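# Place the axle in the empty green saddle

## Task

Put the axle into the green saddle that is currently empty, with every other object still standing in its original spot. It only counts if the result holds without any robot supporting it, so release the axle and move the arms away before finishing.

## Robot and tools

Robots: four identical i2rt Big YAM arms named arm1, arm2, arm3 and arm4. Each has six revolute joints, a two-finger gripper and a wrist camera. A fixed room camera, cam_high, looks down on the scene. At full extension a hand reaches roughly 1.0 m from its joint-1 axis. Joints move at different speeds, so the hand may sweep a wide, curved path between two postures.

Frames: there is one shared scene frame with its origin on the floor and +z up. The hand point is midway between the fingertips. The hand's z axis runs along the fingers, and the fingers open and close along its y axis. Foot poses are not printed. The camera calibration lists K, distortion and T_world_to_cam (a 4x4 in metres, scene frame to camera frame) for each camera. Wrist cameras are fisheye; cam_high is pinhole with radial distortion. Each image is 504x504. Expect small errors of a few millimetres and under a few degrees. Wrist-camera poses follow from reported joint angles, so joint errors make them worse.

execute_actions(actions, cameras): actions is a list holding either one action or nothing. An empty list just returns the state and images. An action maps robot names to {"joints": {...}}. All the arms named start together and may finish at different times. Every joint value is an absolute target, not an offset. Joint angles are in radians and gripper_m is in metres. Each robot's keys, with range and done-tolerance:
- joint1_rad: -2.879 to 2.879, ±0.045. Rotates the whole arm about its base; positive is counter-clockwise seen from above; 0 faces the way the foot faces.
- joint2_rad: 0 to 3.141, ±0.14. Shoulder; 0 has the upper arm pointing back, near level; increasing lifts it up and over to the front.
- joint3_rad: 0 to 3.019, ±0.09. Elbow; 0 is fully folded; increasing extends it.
- joint4_rad: -1.692 to 1.57, ±0.055. Hand pitch; positive tilts the fingers up.
- joint5_rad: -1.57 to 1.57, ±0.03. Hand yaw; positive swings toward the arm's right.
- joint6_rad: -2.094 to 2.094, ±0.035. Hand roll; positive is clockwise viewed from behind the hand.
- gripper_m: 0 to 0.093, ±0.003. Fingertip gap. Grip force tops out near 50 to 62 N per pad, lower on some grippers.
With joints 1 and 6 at zero and the hand level and forward, the wrist camera sits above the hand and looks toward the fingertips. Any joint or arm you omit may keep pushing toward its earlier target. An unknown key or an out-of-range number rejects the entire call, and nothing moves. A single action runs for at most 15 s. cameras is a list drawn from arm1_cam_wrist, arm2_cam_wrist, arm3_cam_wrist, arm4_cam_wrist, cam_high and all. Null, omitted or ["all"] returns every camera; [] returns none. The pictures line gives the order of the returned images.

wait(seconds): seconds from 0 to 10. Commands nothing new and returns the state and images as an empty action would.

zoom_image(camera, region): enlarges part of that camera's most recent full image. region is [x0, y0, x1, y1] in pixels, with the origin at the top-left, and can be no larger than 504 by 504.

finished_scene(scene): takes the current scene's number as an integer. It ends that scene permanently, reports success, and gives the next task if there is one. Call it only once the axle rests in the saddle by itself, with the gripper open and the arm pulled away. If you reply without any tool call, everything ends.

Reading results: joint_status tells how each commanded motion ended.
- "off_target": the joint stopped short and may still be pushing.
- "contact_stop" or "time_out": the joint now holds where it stopped. A timed-out joint may keep pushing toward its target, or toward a point no more than 0.375, 0.375, 0.113, 0.225, 0.075 and 0.3 rad (joints 1 to 6) away. on_its_own lists such joints, and "held at" shows their held target, not their position. To stop the push, command the joint's reported position.
- "joint command not followed": a self- and arm-collision check blocked that arm's joint targets, usually with a "cause:" line. Its gripper command still runs. Blocked joints show "not_followed" and may be retried with every later action.
If a result reports a stop, any further execute_actions, wait or finished_scene calls in that same reply are skipped. Very small changes from the current position may not move a joint. A joint holding a load slowly sags.

Safety: the arms do not stop on contact and can push very hard. Avoid slamming, shoving objects, and dropping or letting anything slip. Never knock anything onto the floor or out of the work area; that fails the task. A hard squeeze between two robots fails the task and ends the run, and a hard collision may do the same. Robot contact is not reported, and the collision check can react too late. It also ignores fingers, gripper housings and wrist cameras, so keep arms well apart. Objects touching robots are fine. Arms act independently and do not wait for each other. Something may occasionally nudge a loose object, so recheck with the cameras.

Motor heat: holding loads or pushing heats motors, even while you are thinking, and some heat carries into the next scene. A MOTOR HOT line appears from 85 °C. At 100 °C an OVER-TEMPERATURE FAULT makes that arm go limp and fall until it cools. Its unfinished keys then show "limit_stop_at_motor_heat"; resend those targets afterwards. The simulation keeps running while you think, and the robots hold their last command during that time. Shorter robot motion time is better.

Each tool is called after "Call:" by a JSON object that holds its "api" and its "payload".

## Session

Call:
{"api": "execute_actions", "payload": {"actions": []}}

Scene clock: 0.00 s.
arm1.joint_positions: joint1_rad=+0.880 joint2_rad=+0.599 joint3_rad=+1.417 joint4_rad=-1.211 joint5_rad=-0.025 joint6_rad=+0.064 gripper_m=+0.094
arm1.joint_status: not commanded
arm1.hand: x=-0.4594 y=+0.1993 z=+1.3528 quat_wxyz=(-0.531, -0.305, -0.773, +0.162) (m; scene frame)
arm2.joint_positions: joint1_rad=+0.842 joint2_rad=+0.459 joint3_rad=+1.431 joint4_rad=-1.348 joint5_rad=-0.128 joint6_rad=-0.158 gripper_m=+0.094
arm2.joint_status: not commanded
arm2.hand: x=-0.7688 y=-0.2615 z=+1.3888 quat_wxyz=(-0.195, +0.801, -0.201, -0.529) (m; scene frame)
arm3.joint_positions: joint1_rad=+0.637 joint2_rad=+0.615 joint3_rad=+1.330 joint4_rad=-1.398 joint5_rad=-0.298 joint6_rad=-0.460 gripper_m=+0.094
arm3.joint_status: not commanded
arm3.hand: x=+0.8000 y=+0.1901 z=+1.3337 quat_wxyz=(-0.412, -0.171, -0.877, +0.179) (m; scene frame)
arm4.joint_positions: joint1_rad=+0.769 joint2_rad=+0.450 joint3_rad=+1.461 joint4_rad=-1.252 joint5_rad=+0.036 joint6_rad=+0.104 gripper_m=+0.095
arm4.joint_status: not commanded
arm4.hand: x=+0.5460 y=-0.2403 z=+1.3924 quat_wxyz=(-0.218, +0.701, -0.349, -0.582) (m; scene frame)
pictures: arm1_cam_wrist, arm2_cam_wrist, arm3_cam_wrist, arm4_cam_wrist, cam_high
Images, in order (width x height): arm1_cam_wrist 504x504, arm2_cam_wrist 504x504, arm3_cam_wrist 504x504, arm4_cam_wrist 504x504, cam_high 504x504.

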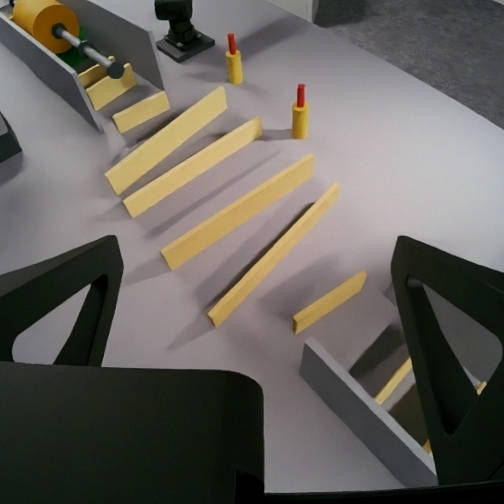

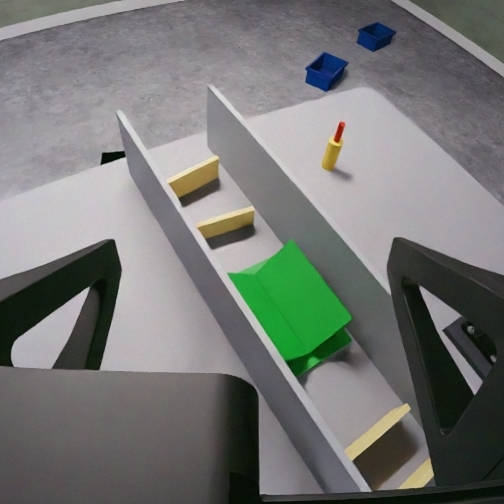

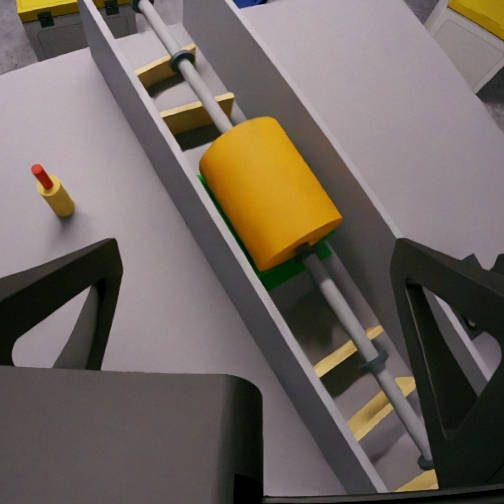

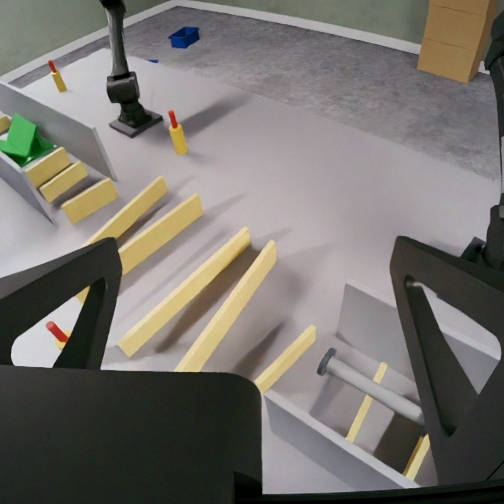

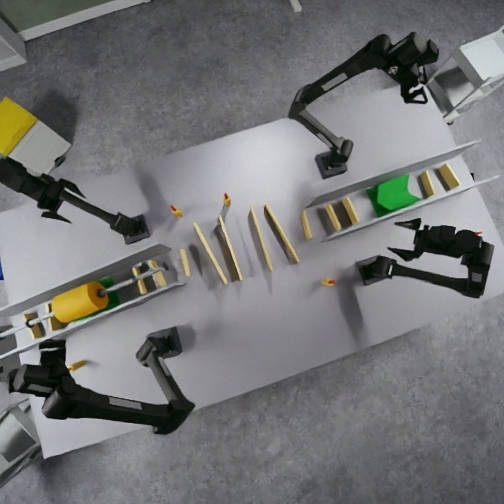

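Call:
{"api": "zoom_image", "payload": {"camera": "cam_high", "region": [0, 190, 250, 390]}}

Call:
{"api": "zoom_image", "payload": {"camera": "cam_high", "region": [254, 110, 504, 310]}}

Call:
{"api": "execute_actions", "payload": {"actions": [{"arm1":{"joints":{"joint4_rad":-0.4,"joint5_rad":0,"joint6_rad":0}},"arm2":{"joints":{"joint3_rad":2.0,"joint5_rad":0,"joint6_rad":0}},"arm3":{"joints":{"joint2_rad":1.1,"joint5_rad":0,"joint6_rad":0}},"arm4":{"joints":{"joint1_rad":0.2,"joint5_rad":0,"joint6_rad":0}}}], "cameras": ["cam_high"]}}

Region (0, 190, 250, 390) of cam_high's 504x504 image, scaled by 2.016, with more detail than that image has; it fills the top 403 rows of this view, and the rest is white.

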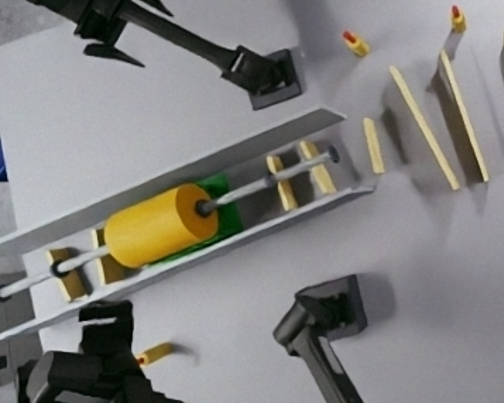

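Region (254, 110, 504, 310) of cam_high's 504x504 image, scaled by 2.016, with more detail than that image has; it fills the top 403 rows of this view, and the rest is white.

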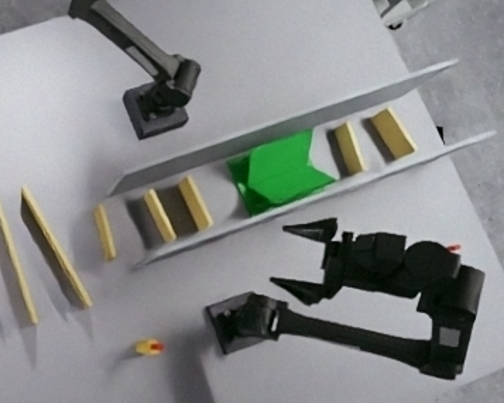

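Scene clock: 2.87 s.
arm1.joint_positions: joint1_rad=+0.880 joint2_rad=+0.599 joint3_rad=+1.417 joint4_rad=-0.422 joint5_rad=-0.003 joint6_rad=+0.015 gripper_m=+0.094
arm1.joint_status: all done
arm1.hand: x=-0.4625 y=+0.1959 z=+1.5418 quat_wxyz=(-0.785, -0.195, -0.519, +0.278) (m; scene frame)
arm2.joint_positions: joint1_rad=+0.842 joint2_rad=+0.449 joint3_rad=+2.004 joint4_rad=-1.348 joint5_rad=-0.004 joint6_rad=-0.010 gripper_m=+0.094
arm2.joint_status: all done
arm2.hand: x=-0.6078 y=-0.3789 z=+1.5923 quat_wxyz=(-0.282, +0.590, -0.223, -0.723) (m; scene frame)
arm3.joint_positions: joint1_rad=+0.637 joint2_rad=+1.115 joint3_rad=+1.330 joint4_rad=-1.398 joint5_rad=-0.004 joint6_rad=-0.013 gripper_m=+0.094
arm3.joint_status: all done
arm3.hand: x=+0.8472 y=+0.0316 z=+1.1842 quat_wxyz=(-0.175, -0.459, -0.867, +0.088) (m; scene frame)
arm4.joint_positions: joint1_rad=+0.205 joint2_rad=+0.450 joint3_rad=+1.461 joint4_rad=-1.252 joint5_rad=+0.003 joint6_rad=+0.011 gripper_m=+0.095
arm4.joint_status: all done
arm4.hand: x=+0.6161 y=-0.2039 z=+1.3916 quat_wxyz=(-0.381, +0.608, -0.497, -0.488) (m; scene frame)
pictures: cam_high
Images, in order (width x height): cam_high 504x504.

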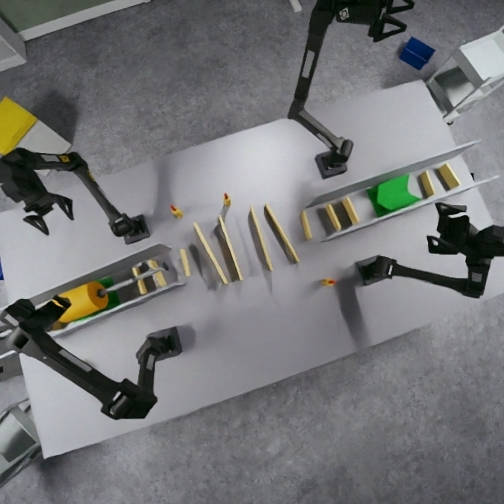

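Call:
{"api": "execute_actions", "payload": {"actions": [{"arm3":{"joints":{"joint1_rad":1.043,"joint2_rad":1.6,"joint3_rad":2.348,"joint4_rad":-1.681,"joint6_rad":-0.542}},"arm4":{"joints":{"joint1_rad":-0.4,"joint2_rad":1.0,"joint3_rad":1.178,"joint4_rad":-1.523,"joint6_rad":-1.95}},"arm1":{"joints":{"joint1_rad":0.9,"joint2_rad":1.2,"joint3_rad":1.3,"joint4_rad":-1.67,"joint6_rad":-0.63}},"arm2":{"joints":{"joint1_rad":0.3,"joint2_rad":0.9,"joint3_rad":1.2,"joint4_rad":-1.6,"joint6_rad":-1.3}}}], "cameras": []}}

Call:
{"api": "execute_actions", "payload": {"actions": [{"arm3":{"joints":{"joint2_rad":2.2}},"arm4":{"joints":{"joint2_rad":1.226}}}]}}

Scene clock: 9.23 s.
arm1.joint_positions: joint1_rad=+0.893 joint2_rad=+1.212 joint3_rad=+1.269 joint4_rad=-1.657 joint5_rad=-0.002 joint6_rad=-0.615 gripper_m=+0.094
arm1.joint_status: all done
arm1.hand: x=-0.3886 y=+0.1418 z=+1.0536 quat_wxyz=(+0.009, -0.036, -0.999, -0.011) (m; scene frame)
arm2.joint_positions: joint1_rad=+0.309 joint2_rad=+0.890 joint3_rad=+1.206 joint4_rad=-1.592 joint5_rad=-0.003 joint6_rad=-1.289 gripper_m=+0.094
arm2.joint_status: all done
arm2.hand: x=-0.7200 y=-0.0911 z=+1.1549 quat_wxyz=(-0.140, +0.989, +0.010, -0.044) (m; scene frame)
arm3.joint_positions: joint1_rad=+1.053 joint2_rad=+1.589 joint3_rad=+2.311 joint4_rad=-1.669 joint5_rad=-0.002 joint6_rad=-0.529 gripper_m=+0.094
arm3.joint_status: all done
arm3.hand: x=+1.0769 y=+0.0660 z=+1.3935 quat_wxyz=(-0.268, -0.020, -0.950, +0.160) (m; scene frame)
arm4.joint_positions: joint1_rad=-0.398 joint2_rad=+1.005 joint3_rad=+1.162 joint4_rad=-1.512 joint5_rad=+0.000 joint6_rad=-1.938 gripper_m=+0.095
arm4.joint_status: all done
arm4.hand: x=+0.7586 y=-0.0671 z=+1.0750 quat_wxyz=(-0.102, +0.994, -0.008, +0.033) (m; scene frame)
pictures: none
No camera images: the call's "cameras" was empty. Leave "cameras" out to get every camera's image.

Scene clock: 10.87 s.
arm1.joint_positions: joint1_rad=+0.893 joint2_rad=+1.212 joint3_rad=+1.269 joint4_rad=-1.657 joint5_rad=-0.002 joint6_rad=-0.615 gripper_m=+0.094
arm1.joint_status: not commanded
arm1.hand: x=-0.3886 y=+0.1418 z=+1.0536 quat_wxyz=(+0.009, -0.036, -0.999, -0.011) (m; scene frame)
arm2.joint_positions: joint1_rad=+0.309 joint2_rad=+0.890 joint3_rad=+1.206 joint4_rad=-1.592 joint5_rad=-0.003 joint6_rad=-1.289 gripper_m=+0.094
arm2.joint_status: not commanded
arm2.hand: x=-0.7200 y=-0.0911 z=+1.1549 quat_wxyz=(-0.140, +0.989, +0.010, -0.044) (m; scene frame)
arm3.joint_positions: joint1_rad=+1.053 joint2_rad=+2.218 joint3_rad=+2.327 joint4_rad=-1.670 joint5_rad=-0.002 joint6_rad=-0.529 gripper_m=+0.094
arm3.joint_status: all done
arm3.hand: x=+1.2157 y=-0.0200 z=+1.0218 quat_wxyz=(-0.011, -0.020, -1.000, +0.002) (m; scene frame)
arm4.joint_positions: joint1_rad=-0.398 joint2_rad=+1.236 joint3_rad=+1.162 joint4_rad=-1.514 joint5_rad=+0.000 joint6_rad=-1.940 gripper_m=+0.095
arm4.joint_status: all done
arm4.hand: x=+0.7696 y=-0.0370 z=+1.0053 quat_wxyz=(+0.006, +1.000, -0.006, -0.010) (m; scene frame)
pictures: arm1_cam_wrist, arm2_cam_wrist, arm3_cam_wrist, arm4_cam_wrist, cam_high
camera_calibration (this result's frames):
arm1_cam_wrist: T_world_to_cam=[[-0.0674708, -0.997603, -0.0153881, 0.129245], [-0.787769, 0.0438017, 0.614412, -0.95684], [-0.612265, 0.0535771, -0.788836, 0.708229], [0, 0, 0, 1]] pos_world=[-0.311426, 0.132901, 1.14856]
arm2_cam_wrist: T_world_to_cam=[[-0.00123571, 0.961866, 0.27352, -0.228032], [0.850226, -0.142975, 0.50663, 0.0168677], [0.526417, 0.23318, -0.817626, 1.46526], [0, 0, 0, 1]] pos_world=[-0.785962, -0.119922, 1.25186]
arm3_cam_wrist: T_world_to_cam=[[-0.0289762, -0.999533, -0.00975462, 0.0246268], [-0.821065, 0.0182344, 0.570543, 0.421912], [-0.570099, 0.0245413, -0.82121, 1.66144], [0, 0, 0, 1]] pos_world=[1.29431, -0.023852, 1.12391]
arm4_cam_wrist: T_world_to_cam=[[0.0107853, 0.999904, -0.00868432, 0.0379311], [0.815061, -0.0037597, 0.579363, -1.20465], [0.579275, -0.0133269, -0.815023, 0.497861], [0, 0, 0, 1]] pos_world=[0.693059, -0.0358217, 1.10403]
Images, in order (width x height): arm1_cam_wrist 504x504, arm2_cam_wrist 504x504, arm3_cam_wrist 504x504, arm4_cam_wrist 504x504, cam_high 504x504.

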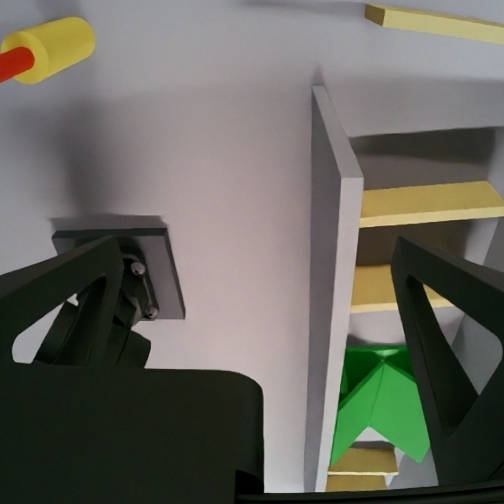

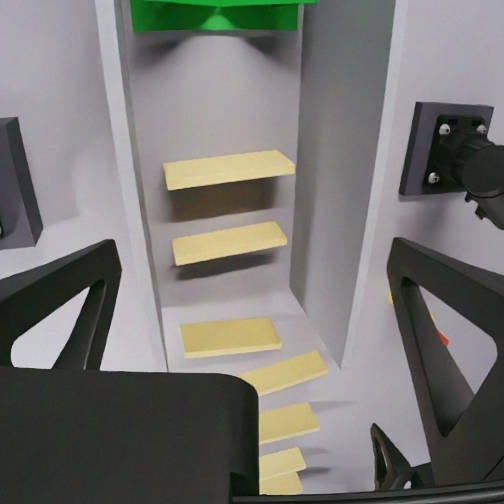

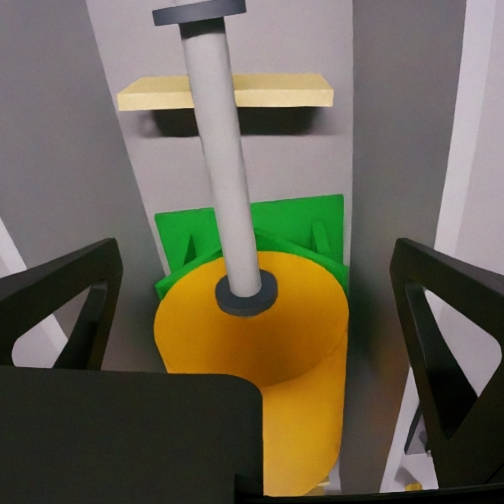

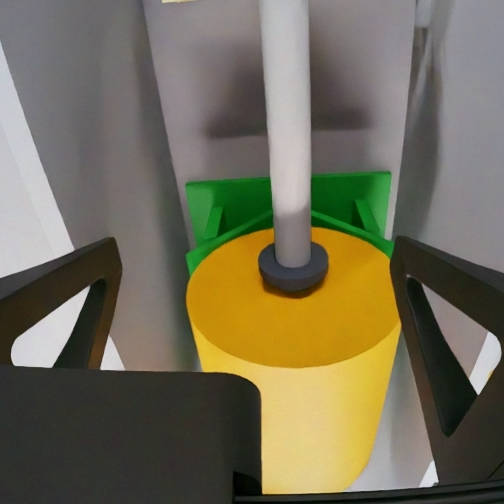

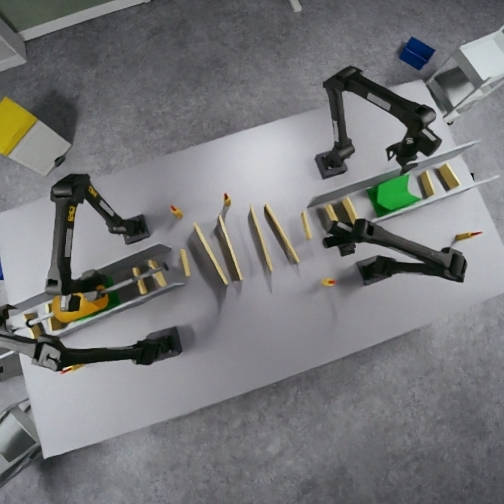

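Call:
{"api": "execute_actions", "payload": {"actions": [{"arm3":{"joints":{"joint2_rad":2.09,"joint3_rad":1.89,"joint4_rad":-1.355,"joint6_rad":-0.59}},"arm4":{"joints":{"joint1_rad":-0.37,"joint2_rad":1.305,"joint3_rad":1.03,"joint4_rad":-1.285,"joint6_rad":-1.98}}}], "cameras": ["arm3_cam_wrist","arm4_cam_wrist"]}}

Scene clock: 13.77 s.
arm1.joint_positions: joint1_rad=+0.893 joint2_rad=+1.212 joint3_rad=+1.269 joint4_rad=-1.657 joint5_rad=-0.002 joint6_rad=-0.615 gripper_m=+0.094
arm1.joint_status: not commanded
arm1.hand: x=-0.3886 y=+0.1418 z=+1.0536 quat_wxyz=(+0.009, -0.036, -0.999, -0.011) (m; scene frame)
arm2.joint_positions: joint1_rad=+0.309 joint2_rad=+0.890 joint3_rad=+1.206 joint4_rad=-1.592 joint5_rad=-0.003 joint6_rad=-1.289 gripper_m=+0.094
arm2.joint_status: not commanded
arm2.hand: x=-0.7200 y=-0.0911 z=+1.1549 quat_wxyz=(-0.140, +0.989, +0.010, -0.044) (m; scene frame)
arm3.joint_positions: joint1_rad=+1.053 joint2_rad=+2.085 joint3_rad=+1.893 joint4_rad=-1.369 joint5_rad=-0.002 joint6_rad=-0.577 gripper_m=+0.094
arm3.joint_status: all done
arm3.hand: x=+1.1814 y=+0.0025 z=+0.9420 quat_wxyz=(-0.011, +0.004, -1.000, +0.002) (m; scene frame)
arm4.joint_positions: joint1_rad=-0.376 joint2_rad=+1.314 joint3_rad=+1.024 joint4_rad=-1.297 joint5_rad=+0.000 joint6_rad=-1.969 gripper_m=+0.095
arm4.joint_status: all done
arm4.hand: x=+0.7668 y=-0.0202 z=+0.9280 quat_wxyz=(+0.006, +1.000, +0.020, -0.010) (m; scene frame)
pictures: arm3_cam_wrist, arm4_cam_wrist
camera_calibration (this result's frames):
arm3_cam_wrist: T_world_to_cam=[[0.0190701, -0.999782, -0.00853435, -0.0125342], [-0.82108, -0.0205309, 0.570443, 0.439096], [-0.570494, -0.00387101, -0.821293, 1.57642], [0, 0, 0, 1]] pos_world=[1.26011, 0.00258595, 1.04412]
arm4_cam_wrist: T_world_to_cam=[[-0.0406862, 0.999144, -0.00743777, 0.0587522], [0.814272, 0.0374702, 0.579273, -1.15592], [0.579056, 0.017512, -0.8151, 0.437562], [0, 0, 0, 1]] pos_world=[0.690253, -0.023052, 1.02669]
Images, in order (width x height): arm3_cam_wrist 504x504, arm4_cam_wrist 504x504.

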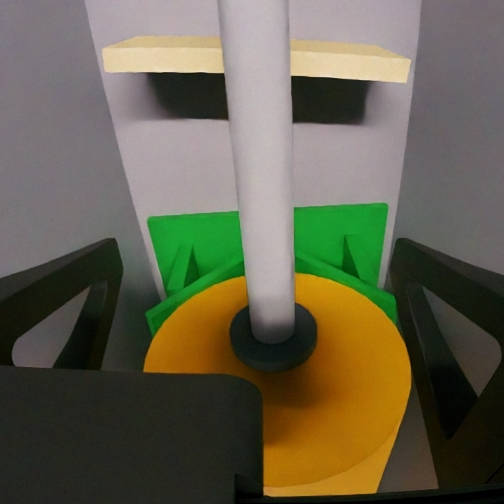

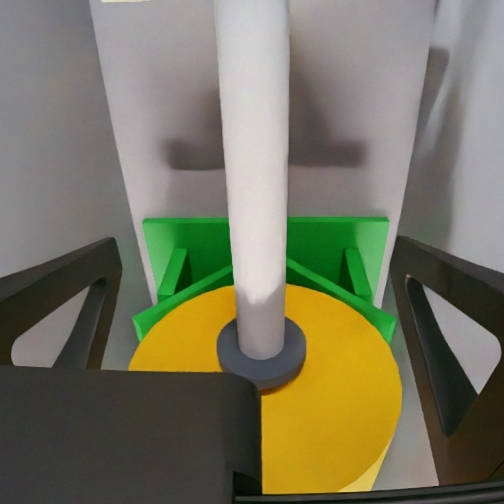

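Call:
{"api": "execute_actions", "payload": {"actions": [{"arm3":{"joints":{"joint2_rad":2.14,"joint3_rad":1.80,"joint4_rad":-1.21}},"arm4":{"joints":{"joint2_rad":1.372,"joint3_rad":0.912,"joint4_rad":-1.09}}}], "cameras": ["arm3_cam_wrist","arm4_cam_wrist"]}}

Scene clock: 15.13 s.
arm1.joint_positions: joint1_rad=+0.893 joint2_rad=+1.212 joint3_rad=+1.269 joint4_rad=-1.657 joint5_rad=-0.002 joint6_rad=-0.615 gripper_m=+0.094
arm1.joint_status: not commanded
arm1.hand: x=-0.3886 y=+0.1418 z=+1.0536 quat_wxyz=(+0.009, -0.036, -0.999, -0.011) (m; scene frame)
arm2.joint_positions: joint1_rad=+0.309 joint2_rad=+0.890 joint3_rad=+1.206 joint4_rad=-1.592 joint5_rad=-0.003 joint6_rad=-1.289 gripper_m=+0.094
arm2.joint_status: not commanded
arm2.hand: x=-0.7200 y=-0.0911 z=+1.1549 quat_wxyz=(-0.140, +0.989, +0.010, -0.044) (m; scene frame)
arm3.joint_positions: joint1_rad=+1.053 joint2_rad=+2.129 joint3_rad=+1.806 joint4_rad=-1.223 joint5_rad=-0.002 joint6_rad=-0.577 gripper_m=+0.094
arm3.joint_status: all done
arm3.hand: x=+1.1851 y=+0.0006 z=+0.8823 quat_wxyz=(-0.016, +0.004, -1.000, +0.006) (m; scene frame)
arm4.joint_positions: joint1_rad=-0.376 joint2_rad=+1.377 joint3_rad=+0.907 joint4_rad=-1.103 joint5_rad=+0.000 joint6_rad=-1.969 gripper_m=+0.095
arm4.joint_status: all done
arm4.hand: x=+0.7668 y=-0.0176 z=+0.8654 quat_wxyz=(-0.001, +1.000, +0.020, -0.007) (m; scene frame)
pictures: arm3_cam_wrist, arm4_cam_wrist
camera_calibration (this result's frames):
arm3_cam_wrist: T_world_to_cam=[[0.0190379, -0.999818, -0.000913821, -0.0217154], [-0.827626, -0.0162719, 0.561043, 0.492208], [-0.560956, -0.00992476, -0.827786, 1.5239], [0, 0, 0, 1]] pos_world=[1.26262, 0.00142204, 0.985294]
arm4_cam_wrist: T_world_to_cam=[[-0.0408462, 0.999143, 0.00662261, 0.0436491], [0.811149, 0.0292892, 0.584106, -1.12174], [0.583412, 0.0292304, -0.811651, 0.380422], [0, 0, 0, 1]] pos_world=[0.689741, -0.0218767, 0.963698]
Images, in order (width x height): arm3_cam_wrist 504x504, arm4_cam_wrist 504x504.

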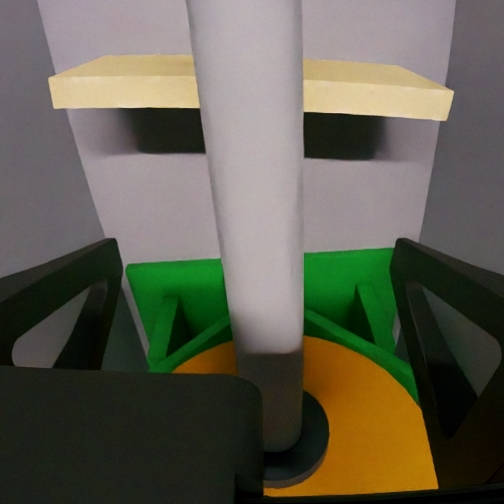

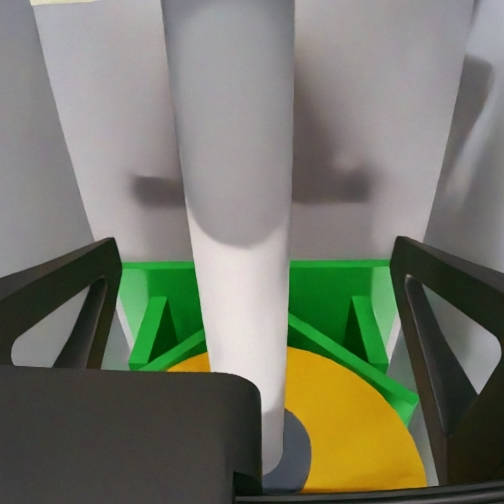

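Call:
{"api": "execute_actions", "payload": {"actions": [{"arm3":{"joints":{"joint2_rad":2.155,"joint3_rad":1.785,"joint4_rad":-1.19,"gripper_m":0.06}},"arm4":{"joints":{"joint3_rad":0.872,"joint4_rad":-1.055,"gripper_m":0.06}}}], "cameras": ["arm3_cam_wrist","arm4_cam_wrist"]}}

Scene clock: 16.13 s.
arm1.joint_positions: joint1_rad=+0.893 joint2_rad=+1.212 joint3_rad=+1.269 joint4_rad=-1.657 joint5_rad=-0.002 joint6_rad=-0.615 gripper_m=+0.094
arm1.joint_status: not commanded
arm1.hand: x=-0.3886 y=+0.1418 z=+1.0536 quat_wxyz=(+0.009, -0.036, -0.999, -0.011) (m; scene frame)
arm2.joint_positions: joint1_rad=+0.309 joint2_rad=+0.890 joint3_rad=+1.206 joint4_rad=-1.592 joint5_rad=-0.003 joint6_rad=-1.289 gripper_m=+0.094
arm2.joint_status: not commanded
arm2.hand: x=-0.7200 y=-0.0911 z=+1.1549 quat_wxyz=(-0.140, +0.989, +0.010, -0.044) (m; scene frame)
arm3.joint_positions: joint1_rad=+1.053 joint2_rad=+2.129 joint3_rad=+1.796 joint4_rad=-1.204 joint5_rad=-0.002 joint6_rad=-0.578 gripper_m=+0.060
arm3.joint_status: all done
arm3.hand: x=+1.1863 y=-0.0001 z=+0.8790 quat_wxyz=(-0.021, +0.004, -1.000, +0.009) (m; scene frame)
arm4.joint_positions: joint1_rad=-0.376 joint2_rad=+1.377 joint3_rad=+0.874 joint4_rad=-1.068 joint5_rad=+0.000 joint6_rad=-1.970 gripper_m=+0.060
arm4.joint_status: all done
arm4.hand: x=+0.7647 y=-0.0227 z=+0.8542 quat_wxyz=(-0.002, +1.000, +0.020, -0.007) (m; scene frame)
pictures: arm3_cam_wrist, arm4_cam_wrist
camera_calibration (this result's frames):
arm3_cam_wrist: T_world_to_cam=[[0.0193408, -0.999802, 0.00460506, -0.0276572], [-0.832277, -0.0135475, 0.554194, 0.506492], [-0.554022, -0.0145512, -0.832375, 1.51767], [0, 0, 0, 1]] pos_world=[1.2629, 0.00129394, 0.982702]
arm4_cam_wrist: T_world_to_cam=[[-0.0412094, 0.999118, 0.00803306, 0.0478588], [0.810825, 0.0287429, 0.584583, -1.11351], [0.583837, 0.0306037, -0.811294, 0.372114], [0, 0, 0, 1]] pos_world=[0.687584, -0.0271989, 0.952451]
Images, in order (width x height): arm3_cam_wrist 504x504, arm4_cam_wrist 504x504.

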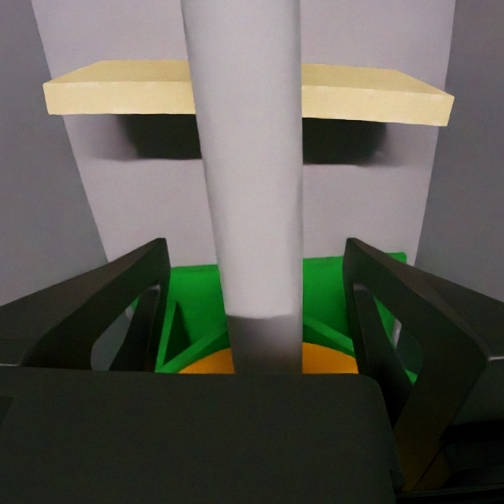

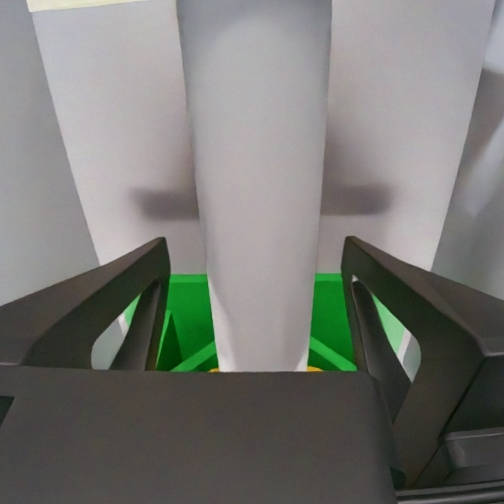

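Call:
{"api": "execute_actions", "payload": {"actions": [{"arm3":{"joints":{"joint3_rad":1.74,"joint4_rad":-1.165}}}], "cameras": []}}

Call:
{"api": "execute_actions", "payload": {"actions": [{"arm3":{"joints":{"gripper_m":0}},"arm4":{"joints":{"gripper_m":0}}}], "cameras": ["arm3_cam_wrist","arm4_cam_wrist"]}}

Scene clock: 17.00 s.
arm1.joint_positions: joint1_rad=+0.893 joint2_rad=+1.212 joint3_rad=+1.269 joint4_rad=-1.657 joint5_rad=-0.002 joint6_rad=-0.615 gripper_m=+0.094
arm1.joint_status: not commanded
arm1.hand: x=-0.3886 y=+0.1418 z=+1.0536 quat_wxyz=(+0.009, -0.036, -0.999, -0.011) (m; scene frame)
arm2.joint_positions: joint1_rad=+0.309 joint2_rad=+0.890 joint3_rad=+1.206 joint4_rad=-1.592 joint5_rad=-0.003 joint6_rad=-1.289 gripper_m=+0.094
arm2.joint_status: not commanded
arm2.hand: x=-0.7200 y=-0.0911 z=+1.1549 quat_wxyz=(-0.140, +0.989, +0.010, -0.044) (m; scene frame)
arm3.joint_positions: joint1_rad=+1.053 joint2_rad=+2.134 joint3_rad=+1.748 joint4_rad=-1.179 joint5_rad=-0.002 joint6_rad=-0.578 gripper_m=+0.060
arm3.joint_status: all done
arm3.hand: x=+1.1760 y=+0.0066 z=+0.8589 quat_wxyz=(-0.009, +0.004, -1.000, +0.001) (m; scene frame)
arm4.joint_positions: joint1_rad=-0.376 joint2_rad=+1.377 joint3_rad=+0.874 joint4_rad=-1.068 joint5_rad=+0.000 joint6_rad=-1.970 gripper_m=+0.060
arm4.joint_status: not commanded
arm4.hand: x=+0.7647 y=-0.0227 z=+0.8542 quat_wxyz=(-0.002, +1.000, +0.020, -0.007) (m; scene frame)
pictures: none
No camera images: the call's "cameras" was empty. Leave "cameras" out to get every camera's image.

Scene clock: 17.63 s.
arm1.joint_positions: joint1_rad=+0.893 joint2_rad=+1.212 joint3_rad=+1.269 joint4_rad=-1.657 joint5_rad=-0.002 joint6_rad=-0.615 gripper_m=+0.094
arm1.joint_status: not commanded
arm1.hand: x=-0.3886 y=+0.1418 z=+1.0536 quat_wxyz=(+0.009, -0.036, -0.999, -0.011) (m; scene frame)
arm2.joint_positions: joint1_rad=+0.309 joint2_rad=+0.890 joint3_rad=+1.206 joint4_rad=-1.592 joint5_rad=-0.003 joint6_rad=-1.289 gripper_m=+0.094
arm2.joint_status: not commanded
arm2.hand: x=-0.7200 y=-0.0911 z=+1.1549 quat_wxyz=(-0.140, +0.989, +0.010, -0.044) (m; scene frame)
arm3.joint_positions: joint1_rad=+1.041 joint2_rad=+2.134 joint3_rad=+1.748 joint4_rad=-1.158 joint5_rad=+0.006 joint6_rad=-0.640 gripper_m=+0.022
arm3.joint_status: gripper_m off_target (ended at +0.022, target +0.000)
arm3.hand: x=+1.1751 y=-0.0040 z=+0.8589 quat_wxyz=(-0.015, +0.029, -0.999, +0.011) (m; scene frame)
arm4.joint_positions: joint1_rad=-0.373 joint2_rad=+1.376 joint3_rad=+0.873 joint4_rad=-1.059 joint5_rad=-0.003 joint6_rad=-1.982 gripper_m=+0.023
arm4.joint_status: gripper_m off_target (ended at +0.023, target +0.000)
arm4.hand: x=+0.7637 y=-0.0203 z=+0.8544 quat_wxyz=(-0.007, +1.000, +0.028, -0.007) (m; scene frame)
pictures: arm3_cam_wrist, arm4_cam_wrist
camera_calibration (this result's frames):
arm3_cam_wrist: T_world_to_cam=[[0.0686344, -0.9976, 0.00909675, -0.0929727], [-0.824669, -0.0516007, 0.563256, 0.491399], [-0.561435, -0.0461606, -0.826232, 1.49801], [0, 0, 0, 1]] pos_world=[1.25266, 0.00175602, 0.961768]
arm4_cam_wrist: T_world_to_cam=[[-0.0567121, 0.998234, 0.0176571, 0.0489767], [0.810343, 0.0356922, 0.584867, -1.1126], [0.583205, 0.0474774, -0.810937, 0.37327], [0, 0, 0, 1]] pos_world=[0.68667, -0.0269012, 0.952555]
Images, in order (width x height): arm3_cam_wrist 504x504, arm4_cam_wrist 504x504.

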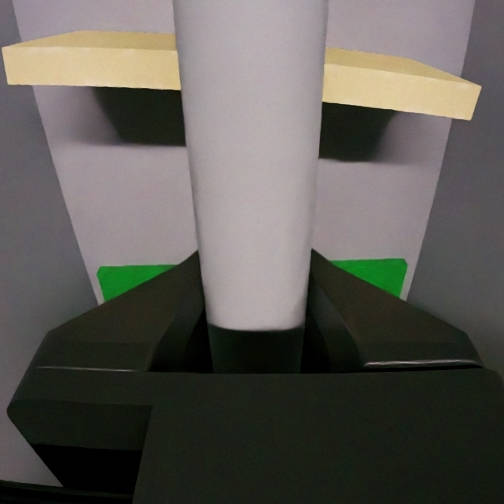

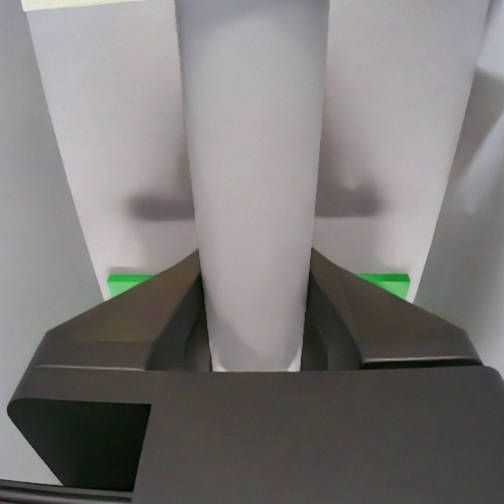

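Call:
{"api": "execute_actions", "payload": {"actions": [{"arm3":{"joints":{"joint2_rad":2.085,"joint3_rad":1.87,"joint4_rad":-1.33}},"arm4":{"joints":{"joint2_rad":1.31,"joint3_rad":1.0,"joint4_rad":-1.245}}}]}}

Scene clock: 18.67 s.
arm1.joint_positions: joint1_rad=+0.893 joint2_rad=+1.212 joint3_rad=+1.269 joint4_rad=-1.657 joint5_rad=-0.002 joint6_rad=-0.615 gripper_m=+0.094
arm1.joint_status: not commanded
arm1.hand: x=-0.3886 y=+0.1418 z=+1.0536 quat_wxyz=(+0.009, -0.036, -0.999, -0.011) (m; scene frame)
arm2.joint_positions: joint1_rad=+0.309 joint2_rad=+0.890 joint3_rad=+1.206 joint4_rad=-1.592 joint5_rad=-0.003 joint6_rad=-1.289 gripper_m=+0.094
arm2.joint_status: not commanded
arm2.hand: x=-0.7200 y=-0.0911 z=+1.1549 quat_wxyz=(-0.140, +0.989, +0.010, -0.044) (m; scene frame)
arm3.joint_positions: joint1_rad=+1.044 joint2_rad=+2.134 joint3_rad=+1.801 joint4_rad=-1.303 joint5_rad=+0.014 joint6_rad=-0.665 gripper_m=+0.022
arm3.joint_status: all done
arm3.hand: x=+1.1626 y=+0.0050 z=+0.8783 quat_wxyz=(+0.024, +0.044, -0.999, -0.013) (m; scene frame)
arm4.joint_positions: joint1_rad=-0.357 joint2_rad=+1.340 joint3_rad=+0.939 joint4_rad=-1.210 joint5_rad=-0.015 joint6_rad=-1.996 gripper_m=+0.023
arm4.joint_status: all done
arm4.hand: x=+0.7538 y=-0.0264 z=+0.8890 quat_wxyz=(+0.014, +0.999, +0.043, -0.022) (m; scene frame)
pictures: arm1_cam_wrist, arm2_cam_wrist, arm3_cam_wrist, arm4_cam_wrist, cam_high
camera_calibration (this result's frames):
arm1_cam_wrist: T_world_to_cam=[[-0.0674708, -0.997603, -0.0153881, 0.129245], [-0.787769, 0.0438017, 0.614412, -0.95684], [-0.612265, 0.0535771, -0.788836, 0.708229], [0, 0, 0, 1]] pos_world=[-0.311426, 0.132901, 1.14856]
arm2_cam_wrist: T_world_to_cam=[[-0.00123571, 0.961866, 0.27352, -0.228032], [0.850226, -0.142975, 0.50663, 0.0168677], [0.526417, 0.23318, -0.817626, 1.46526], [0, 0, 0, 1]] pos_world=[-0.785962, -0.119922, 1.25186]
arm3_cam_wrist: T_world_to_cam=[[0.0969077, -0.994453, -0.0408919, -0.072267], [-0.774498, -0.10115, 0.624436, 0.35879], [-0.625109, -0.028842, -0.780004, 1.54075], [0, 0, 0, 1]] pos_world=[1.24802, 0.00886384, 0.974793]
arm4_cam_wrist: T_world_to_cam=[[-0.0869439, 0.995969, -0.0220481, 0.111933], [0.824789, 0.0843778, 0.55911, -1.11134], [0.558717, 0.0304262, -0.8288, 0.441229], [0, 0, 0, 1]] pos_world=[0.679828, -0.0311347, 0.989518]
Images, in order (width x height): arm1_cam_wrist 504x504, arm2_cam_wrist 504x504, arm3_cam_wrist 504x504, arm4_cam_wrist 504x504, cam_high 504x504.

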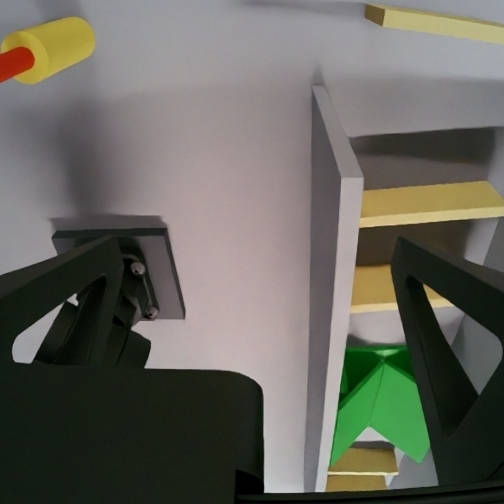

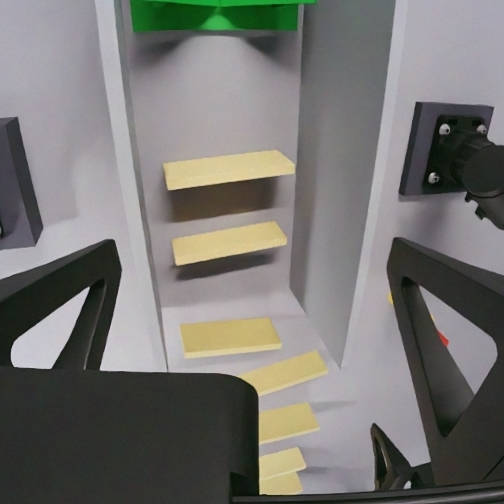

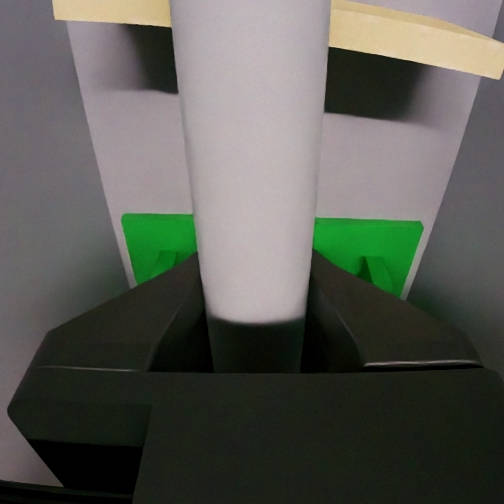

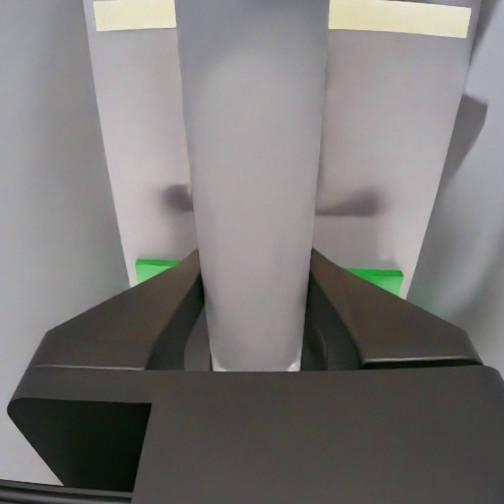

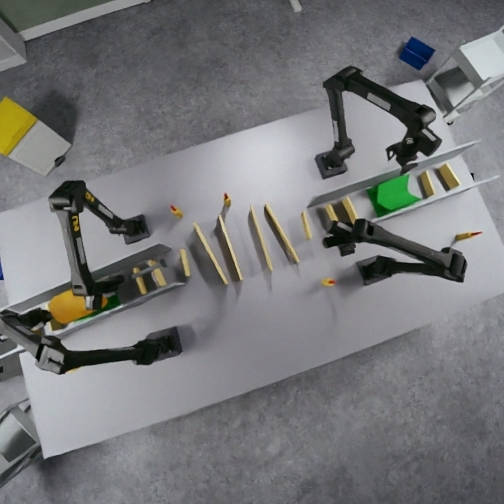

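Call:
{"api": "execute_actions", "payload": {"actions": [{"arm3":{"joints":{"joint2_rad":2.03,"joint3_rad":1.94,"joint4_rad":-1.36}},"arm4":{"joints":{"joint2_rad":1.275,"joint3_rad":1.075,"joint4_rad":-1.28}}}], "cameras": []}}

Call:
{"api": "execute_actions", "payload": {"actions": [{"arm3":{"joints":{"joint2_rad":2.0,"joint3_rad":2.05,"joint4_rad":-1.5}},"arm4":{"joints":{"joint2_rad":1.24,"joint3_rad":1.203,"joint4_rad":-1.445}}}], "cameras": ["arm3_cam_wrist","arm4_cam_wrist","cam_high"]}}

Scene clock: 19.93 s.
arm1.joint_positions: joint1_rad=+0.893 joint2_rad=+1.212 joint3_rad=+1.269 joint4_rad=-1.657 joint5_rad=-0.002 joint6_rad=-0.615 gripper_m=+0.094
arm1.joint_status: not commanded
arm1.hand: x=-0.3886 y=+0.1418 z=+1.0536 quat_wxyz=(+0.009, -0.036, -0.999, -0.011) (m; scene frame)
arm2.joint_positions: joint1_rad=+0.309 joint2_rad=+0.890 joint3_rad=+1.206 joint4_rad=-1.592 joint5_rad=-0.003 joint6_rad=-1.289 gripper_m=+0.094
arm2.joint_status: not commanded
arm2.hand: x=-0.7200 y=-0.0911 z=+1.1549 quat_wxyz=(-0.140, +0.989, +0.010, -0.044) (m; scene frame)
arm3.joint_positions: joint1_rad=+1.044 joint2_rad=+2.099 joint3_rad=+1.856 joint4_rad=-1.349 joint5_rad=+0.007 joint6_rad=-0.647 gripper_m=+0.022
arm3.joint_status: all done
arm3.hand: x=+1.1711 y=+0.0006 z=+0.9191 quat_wxyz=(+0.005, +0.034, -0.999, -0.003) (m; scene frame)
arm4.joint_positions: joint1_rad=-0.361 joint2_rad=+1.315 joint3_rad=+0.997 joint4_rad=-1.264 joint5_rad=-0.001 joint6_rad=-1.978 gripper_m=+0.023
arm4.joint_status: all done
arm4.hand: x=+0.7610 y=-0.0196 z=+0.9179 quat_wxyz=(+0.003, +0.999, +0.031, -0.010) (m; scene frame)
pictures: none
No camera images: the call's "cameras" was empty. Leave "cameras" out to get every camera's image.

Scene clock: 21.23 s.
arm1.joint_positions: joint1_rad=+0.893 joint2_rad=+1.212 joint3_rad=+1.269 joint4_rad=-1.657 joint5_rad=-0.002 joint6_rad=-0.615 gripper_m=+0.094
arm1.joint_status: not commanded
arm1.hand: x=-0.3886 y=+0.1418 z=+1.0536 quat_wxyz=(+0.009, -0.036, -0.999, -0.011) (m; scene frame)
arm2.joint_positions: joint1_rad=+0.309 joint2_rad=+0.890 joint3_rad=+1.206 joint4_rad=-1.592 joint5_rad=-0.003 joint6_rad=-1.289 gripper_m=+0.094
arm2.joint_status: not commanded
arm2.hand: x=-0.7200 y=-0.0911 z=+1.1549 quat_wxyz=(-0.140, +0.989, +0.010, -0.044) (m; scene frame)
arm3.joint_positions: joint1_rad=+1.044 joint2_rad=+2.065 joint3_rad=+1.968 joint4_rad=-1.485 joint5_rad=+0.006 joint6_rad=-0.639 gripper_m=+0.022
arm3.joint_status: all done
arm3.hand: x=+1.1722 y=-0.0004 z=+0.9829 quat_wxyz=(+0.000, +0.031, -1.000, +0.000) (m; scene frame)
arm4.joint_positions: joint1_rad=-0.362 joint2_rad=+1.272 joint3_rad=+1.127 joint4_rad=-1.429 joint5_rad=-0.002 joint6_rad=-1.972 gripper_m=+0.023
arm4.joint_status: all done
arm4.hand: x=+0.7624 y=-0.0190 z=+0.9806 quat_wxyz=(-0.001, +1.000, +0.028, -0.008) (m; scene frame)
pictures: arm3_cam_wrist, arm4_cam_wrist, cam_high
camera_calibration (this result's frames):
arm3_cam_wrist: T_world_to_cam=[[0.0718475, -0.997321, -0.0137355, -0.0716742], [-0.806295, -0.0661813, 0.587799, 0.373736], [-0.587133, -0.031157, -0.80889, 1.61204], [0, 0, 0, 1]] pos_world=[1.25297, 0.00347851, 1.0833]
arm4_cam_wrist: T_world_to_cam=[[-0.057216, 0.998338, 0.00684213, 0.0563664], [0.812218, 0.0425618, 0.5818, -1.18366], [0.580542, 0.0388456, -0.813303, 0.480481], [0, 0, 0, 1]] pos_world=[0.685674, -0.0245587, 1.07904]
Images, in order (width x height): arm3_cam_wrist 504x504, arm4_cam_wrist 504x504, cam_high 504x504.

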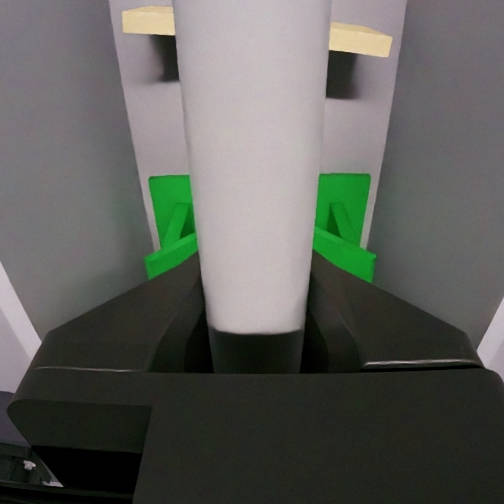

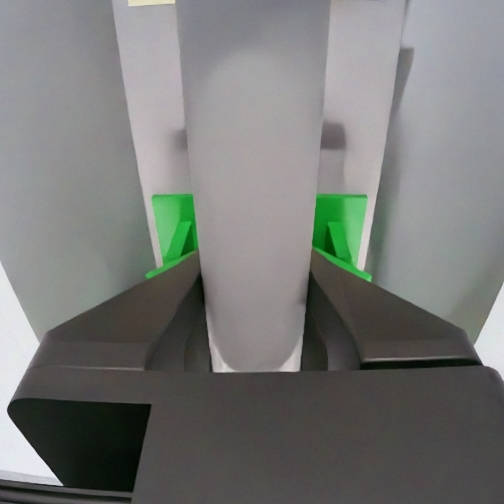

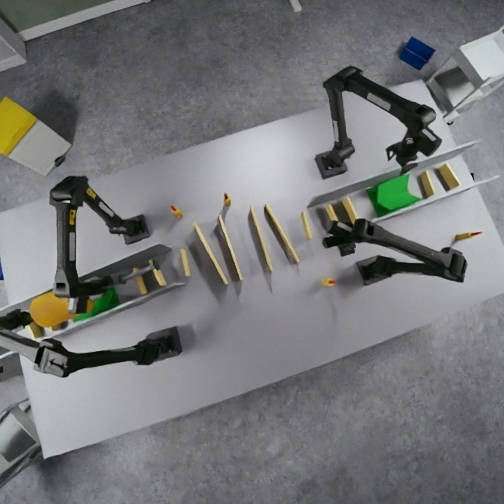

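Call:
{"api": "execute_actions", "payload": {"actions": [{"arm3":{"joints":{"joint1_rad":0.93,"joint2_rad":1.79,"joint3_rad":1.70,"joint4_rad":-1.355,"joint6_rad":-0.68}},"arm4":{"joints":{"joint1_rad":-0.068,"joint2_rad":1.21,"joint3_rad":1.17,"joint4_rad":-1.435,"joint6_rad":-1.62}}}], "cameras": ["arm3_cam_wrist","cam_high"]}}

Scene clock: 23.30 s.
arm1.joint_positions: joint1_rad=+0.893 joint2_rad=+1.212 joint3_rad=+1.269 joint4_rad=-1.657 joint5_rad=-0.002 joint6_rad=-0.615 gripper_m=+0.094
arm1.joint_status: not commanded
arm1.hand: x=-0.3886 y=+0.1418 z=+1.0536 quat_wxyz=(+0.009, -0.036, -0.999, -0.011) (m; scene frame)
arm2.joint_positions: joint1_rad=+0.309 joint2_rad=+0.890 joint3_rad=+1.206 joint4_rad=-1.592 joint5_rad=-0.003 joint6_rad=-1.289 gripper_m=+0.094
arm2.joint_status: not commanded
arm2.hand: x=-0.7200 y=-0.0911 z=+1.1549 quat_wxyz=(-0.140, +0.989, +0.010, -0.044) (m; scene frame)
arm3.joint_positions: joint1_rad=+0.922 joint2_rad=+1.848 joint3_rad=+1.681 joint4_rad=-1.378 joint5_rad=-0.005 joint6_rad=-0.689 gripper_m=+0.022
arm3.joint_status: all done
arm3.hand: x=+1.0768 y=-0.0195 z=+0.9994 quat_wxyz=(-0.017, -0.006, -1.000, +0.006) (m; scene frame)
arm4.joint_positions: joint1_rad=-0.073 joint2_rad=+1.237 joint3_rad=+1.127 joint4_rad=-1.440 joint5_rad=+0.000 joint6_rad=-1.606 gripper_m=+0.023
arm4.joint_status: all done
arm4.hand: x=+0.6631 y=-0.0046 z=+0.9936 quat_wxyz=(-0.013, +1.000, -0.011, -0.007) (m; scene frame)
pictures: arm3_cam_wrist, cam_high
camera_calibration (this result's frames):
arm3_cam_wrist: T_world_to_cam=[[-0.0000020083, -1, -0.000255351, -0.0197562], [-0.828729, -0.000141243, 0.559651, 0.339405], [-0.559651, 0.00021274, -0.828729, 1.55959], [0, 0, 0, 1]] pos_world=[1.1541, -0.0200401, 1.10253]
Images, in order (width x height): arm3_cam_wrist 504x504, cam_high 504x504.

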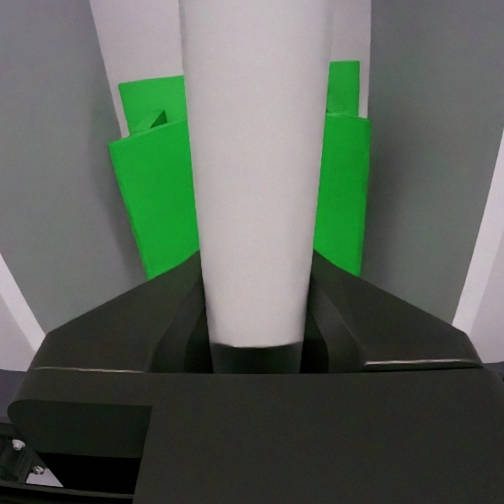

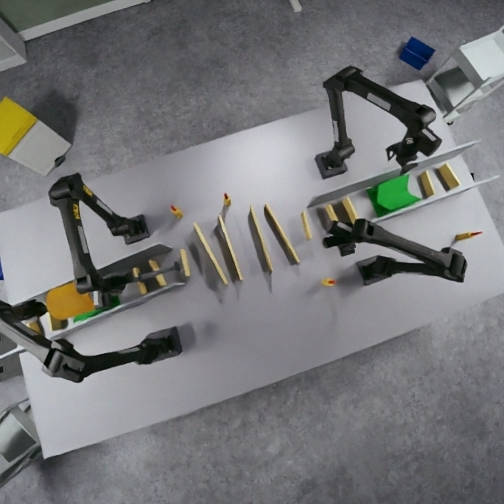

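Call:
{"api": "execute_actions", "payload": {"actions": [{"arm3":{"joints":{"joint1_rad":0.803,"joint2_rad":1.60,"joint3_rad":1.40,"joint4_rad":-1.28,"joint6_rad":-0.79}},"arm4":{"joints":{"joint1_rad":0.219,"joint2_rad":1.24,"joint3_rad":1.18,"joint4_rad":-1.43,"joint6_rad":-1.322}}}], "cameras": []}}

Call:
{"api": "execute_actions", "payload": {"actions": [{"arm3":{"joints":{"joint1_rad":0.632,"joint2_rad":1.445,"joint3_rad":1.22,"joint4_rad":-1.26,"joint6_rad":-0.959}},"arm4":{"joints":{"joint1_rad":0.47,"joint2_rad":1.34,"joint3_rad":1.29,"joint4_rad":-1.42,"joint6_rad":-1.071}}}], "cameras": ["arm3_cam_wrist","cam_high"]}}

Scene clock: 25.83 s.
arm1.joint_positions: joint1_rad=+0.893 joint2_rad=+1.212 joint3_rad=+1.269 joint4_rad=-1.657 joint5_rad=-0.002 joint6_rad=-0.615 gripper_m=+0.094
arm1.joint_status: not commanded
arm1.hand: x=-0.3886 y=+0.1418 z=+1.0536 quat_wxyz=(+0.009, -0.036, -0.999, -0.011) (m; scene frame)
arm2.joint_positions: joint1_rad=+0.309 joint2_rad=+0.890 joint3_rad=+1.206 joint4_rad=-1.592 joint5_rad=-0.003 joint6_rad=-1.289 gripper_m=+0.094
arm2.joint_status: not commanded
arm2.hand: x=-0.7200 y=-0.0911 z=+1.1549 quat_wxyz=(-0.140, +0.989, +0.010, -0.044) (m; scene frame)
arm3.joint_positions: joint1_rad=+0.799 joint2_rad=+1.652 joint3_rad=+1.390 joint4_rad=-1.287 joint5_rad=-0.003 joint6_rad=-0.833 gripper_m=+0.022
arm3.joint_status: joint6_rad time_out (moved -0.144 of -0.101); the others done
arm3.on_its_own: joint6_rad reads -0.833 and still pushes toward -0.790 since a time_out
arm3.hand: x=+0.9740 y=-0.0126 z=+0.9888 quat_wxyz=(-0.014, +0.005, -1.000, +0.007) (m; scene frame)
arm4.joint_positions: joint1_rad=+0.224 joint2_rad=+1.263 joint3_rad=+1.127 joint4_rad=-1.431 joint5_rad=-0.005 joint6_rad=-1.331 gripper_m=+0.023
arm4.joint_status: all done
arm4.hand: x=+0.5586 y=-0.0098 z=+0.9863 quat_wxyz=(-0.003, +1.000, +0.001, -0.010) (m; scene frame)
pictures: none
No camera images: the call's "cameras" was empty. Leave "cameras" out to get every camera's image.

not run: a stop came earlier in this reply.

Call:
{"api": "execute_actions", "payload": {"actions": [{"arm3":{"joints":{"joint1_rad":0.632,"joint2_rad":1.445,"joint3_rad":1.21,"joint4_rad":-1.26,"joint6_rad":-1.0}},"arm4":{"joints":{"joint1_rad":0.47,"joint2_rad":1.34,"joint3_rad":1.29,"joint4_rad":-1.42,"joint6_rad":-1.08}}}], "cameras": ["cam_high"]}}

Call:
{"api": "execute_actions", "payload": {"actions": [{"arm3":{"joints":{"joint1_rad":0.409,"joint2_rad":1.325,"joint3_rad":1.08,"joint4_rad":-1.256,"joint6_rad":-1.22}},"arm4":{"joints":{"joint1_rad":0.668,"joint2_rad":1.485,"joint3_rad":1.44,"joint4_rad":-1.425,"joint6_rad":-0.88}}}], "cameras": ["cam_high"]}}

Scene clock: 27.10 s.
arm1.joint_positions: joint1_rad=+0.893 joint2_rad=+1.212 joint3_rad=+1.269 joint4_rad=-1.657 joint5_rad=-0.002 joint6_rad=-0.615 gripper_m=+0.094
arm1.joint_status: not commanded
arm1.hand: x=-0.3886 y=+0.1418 z=+1.0536 quat_wxyz=(+0.009, -0.036, -0.999, -0.011) (m; scene frame)
arm2.joint_positions: joint1_rad=+0.309 joint2_rad=+0.890 joint3_rad=+1.206 joint4_rad=-1.592 joint5_rad=-0.003 joint6_rad=-1.289 gripper_m=+0.094
arm2.joint_status: not commanded
arm2.hand: x=-0.7200 y=-0.0911 z=+1.1549 quat_wxyz=(-0.140, +0.989, +0.010, -0.044) (m; scene frame)
arm3.joint_positions: joint1_rad=+0.626 joint2_rad=+1.489 joint3_rad=+1.200 joint4_rad=-1.259 joint5_rad=-0.007 joint6_rad=-1.006 gripper_m=+0.022
arm3.joint_status: all done
arm3.hand: x=+0.8725 y=-0.0108 z=+0.9889 quat_wxyz=(-0.015, +0.005, -1.000, +0.008) (m; scene frame)
arm4.joint_positions: joint1_rad=+0.480 joint2_rad=+1.370 joint3_rad=+1.217 joint4_rad=-1.415 joint5_rad=-0.008 joint6_rad=-1.070 gripper_m=+0.023
arm4.joint_status: all done
arm4.hand: x=+0.4557 y=-0.0075 z=+0.9846 quat_wxyz=(-0.001, +1.000, -0.002, -0.011) (m; scene frame)
pictures: cam_high
Images, in order (width x height): cam_high 504x504.

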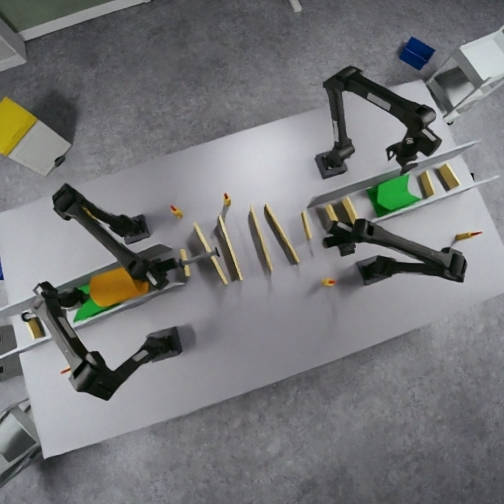

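Scene clock: 28.13 s.
arm1.joint_positions: joint1_rad=+0.893 joint2_rad=+1.212 joint3_rad=+1.269 joint4_rad=-1.657 joint5_rad=-0.002 joint6_rad=-0.615 gripper_m=+0.094
arm1.joint_status: not commanded
arm1.hand: x=-0.3886 y=+0.1418 z=+1.0536 quat_wxyz=(+0.009, -0.036, -0.999, -0.011) (m; scene frame)
arm2.joint_positions: joint1_rad=+0.309 joint2_rad=+0.890 joint3_rad=+1.206 joint4_rad=-1.592 joint5_rad=-0.003 joint6_rad=-1.289 gripper_m=+0.094
arm2.joint_status: not commanded
arm2.hand: x=-0.7200 y=-0.0911 z=+1.1549 quat_wxyz=(-0.140, +0.989, +0.010, -0.044) (m; scene frame)
arm3.joint_positions: joint1_rad=+0.405 joint2_rad=+1.364 joint3_rad=+1.068 joint4_rad=-1.256 joint5_rad=-0.011 joint6_rad=-1.233 gripper_m=+0.022
arm3.joint_status: all done
arm3.hand: x=+0.7712 y=-0.0064 z=+0.9866 quat_wxyz=(-0.014, +0.008, -1.000, +0.007) (m; scene frame)
arm4.joint_positions: joint1_rad=+0.681 joint2_rad=+1.520 joint3_rad=+1.367 joint4_rad=-1.416 joint5_rad=-0.008 joint6_rad=-0.876 gripper_m=+0.023
arm4.joint_status: all done
arm4.hand: x=+0.3542 y=-0.0080 z=+0.9827 quat_wxyz=(+0.000, +1.000, +0.001, -0.010) (m; scene frame)
pictures: cam_high
Images, in order (width x height): cam_high 504x504.

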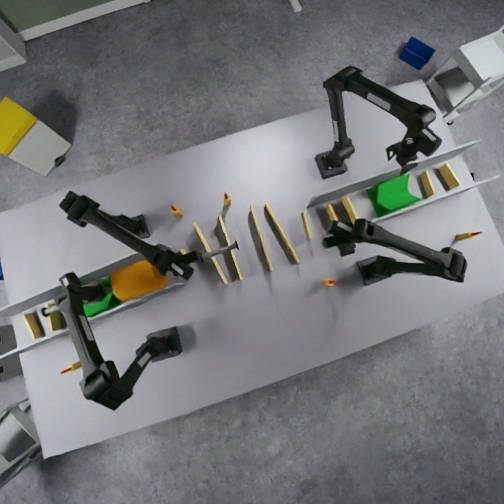

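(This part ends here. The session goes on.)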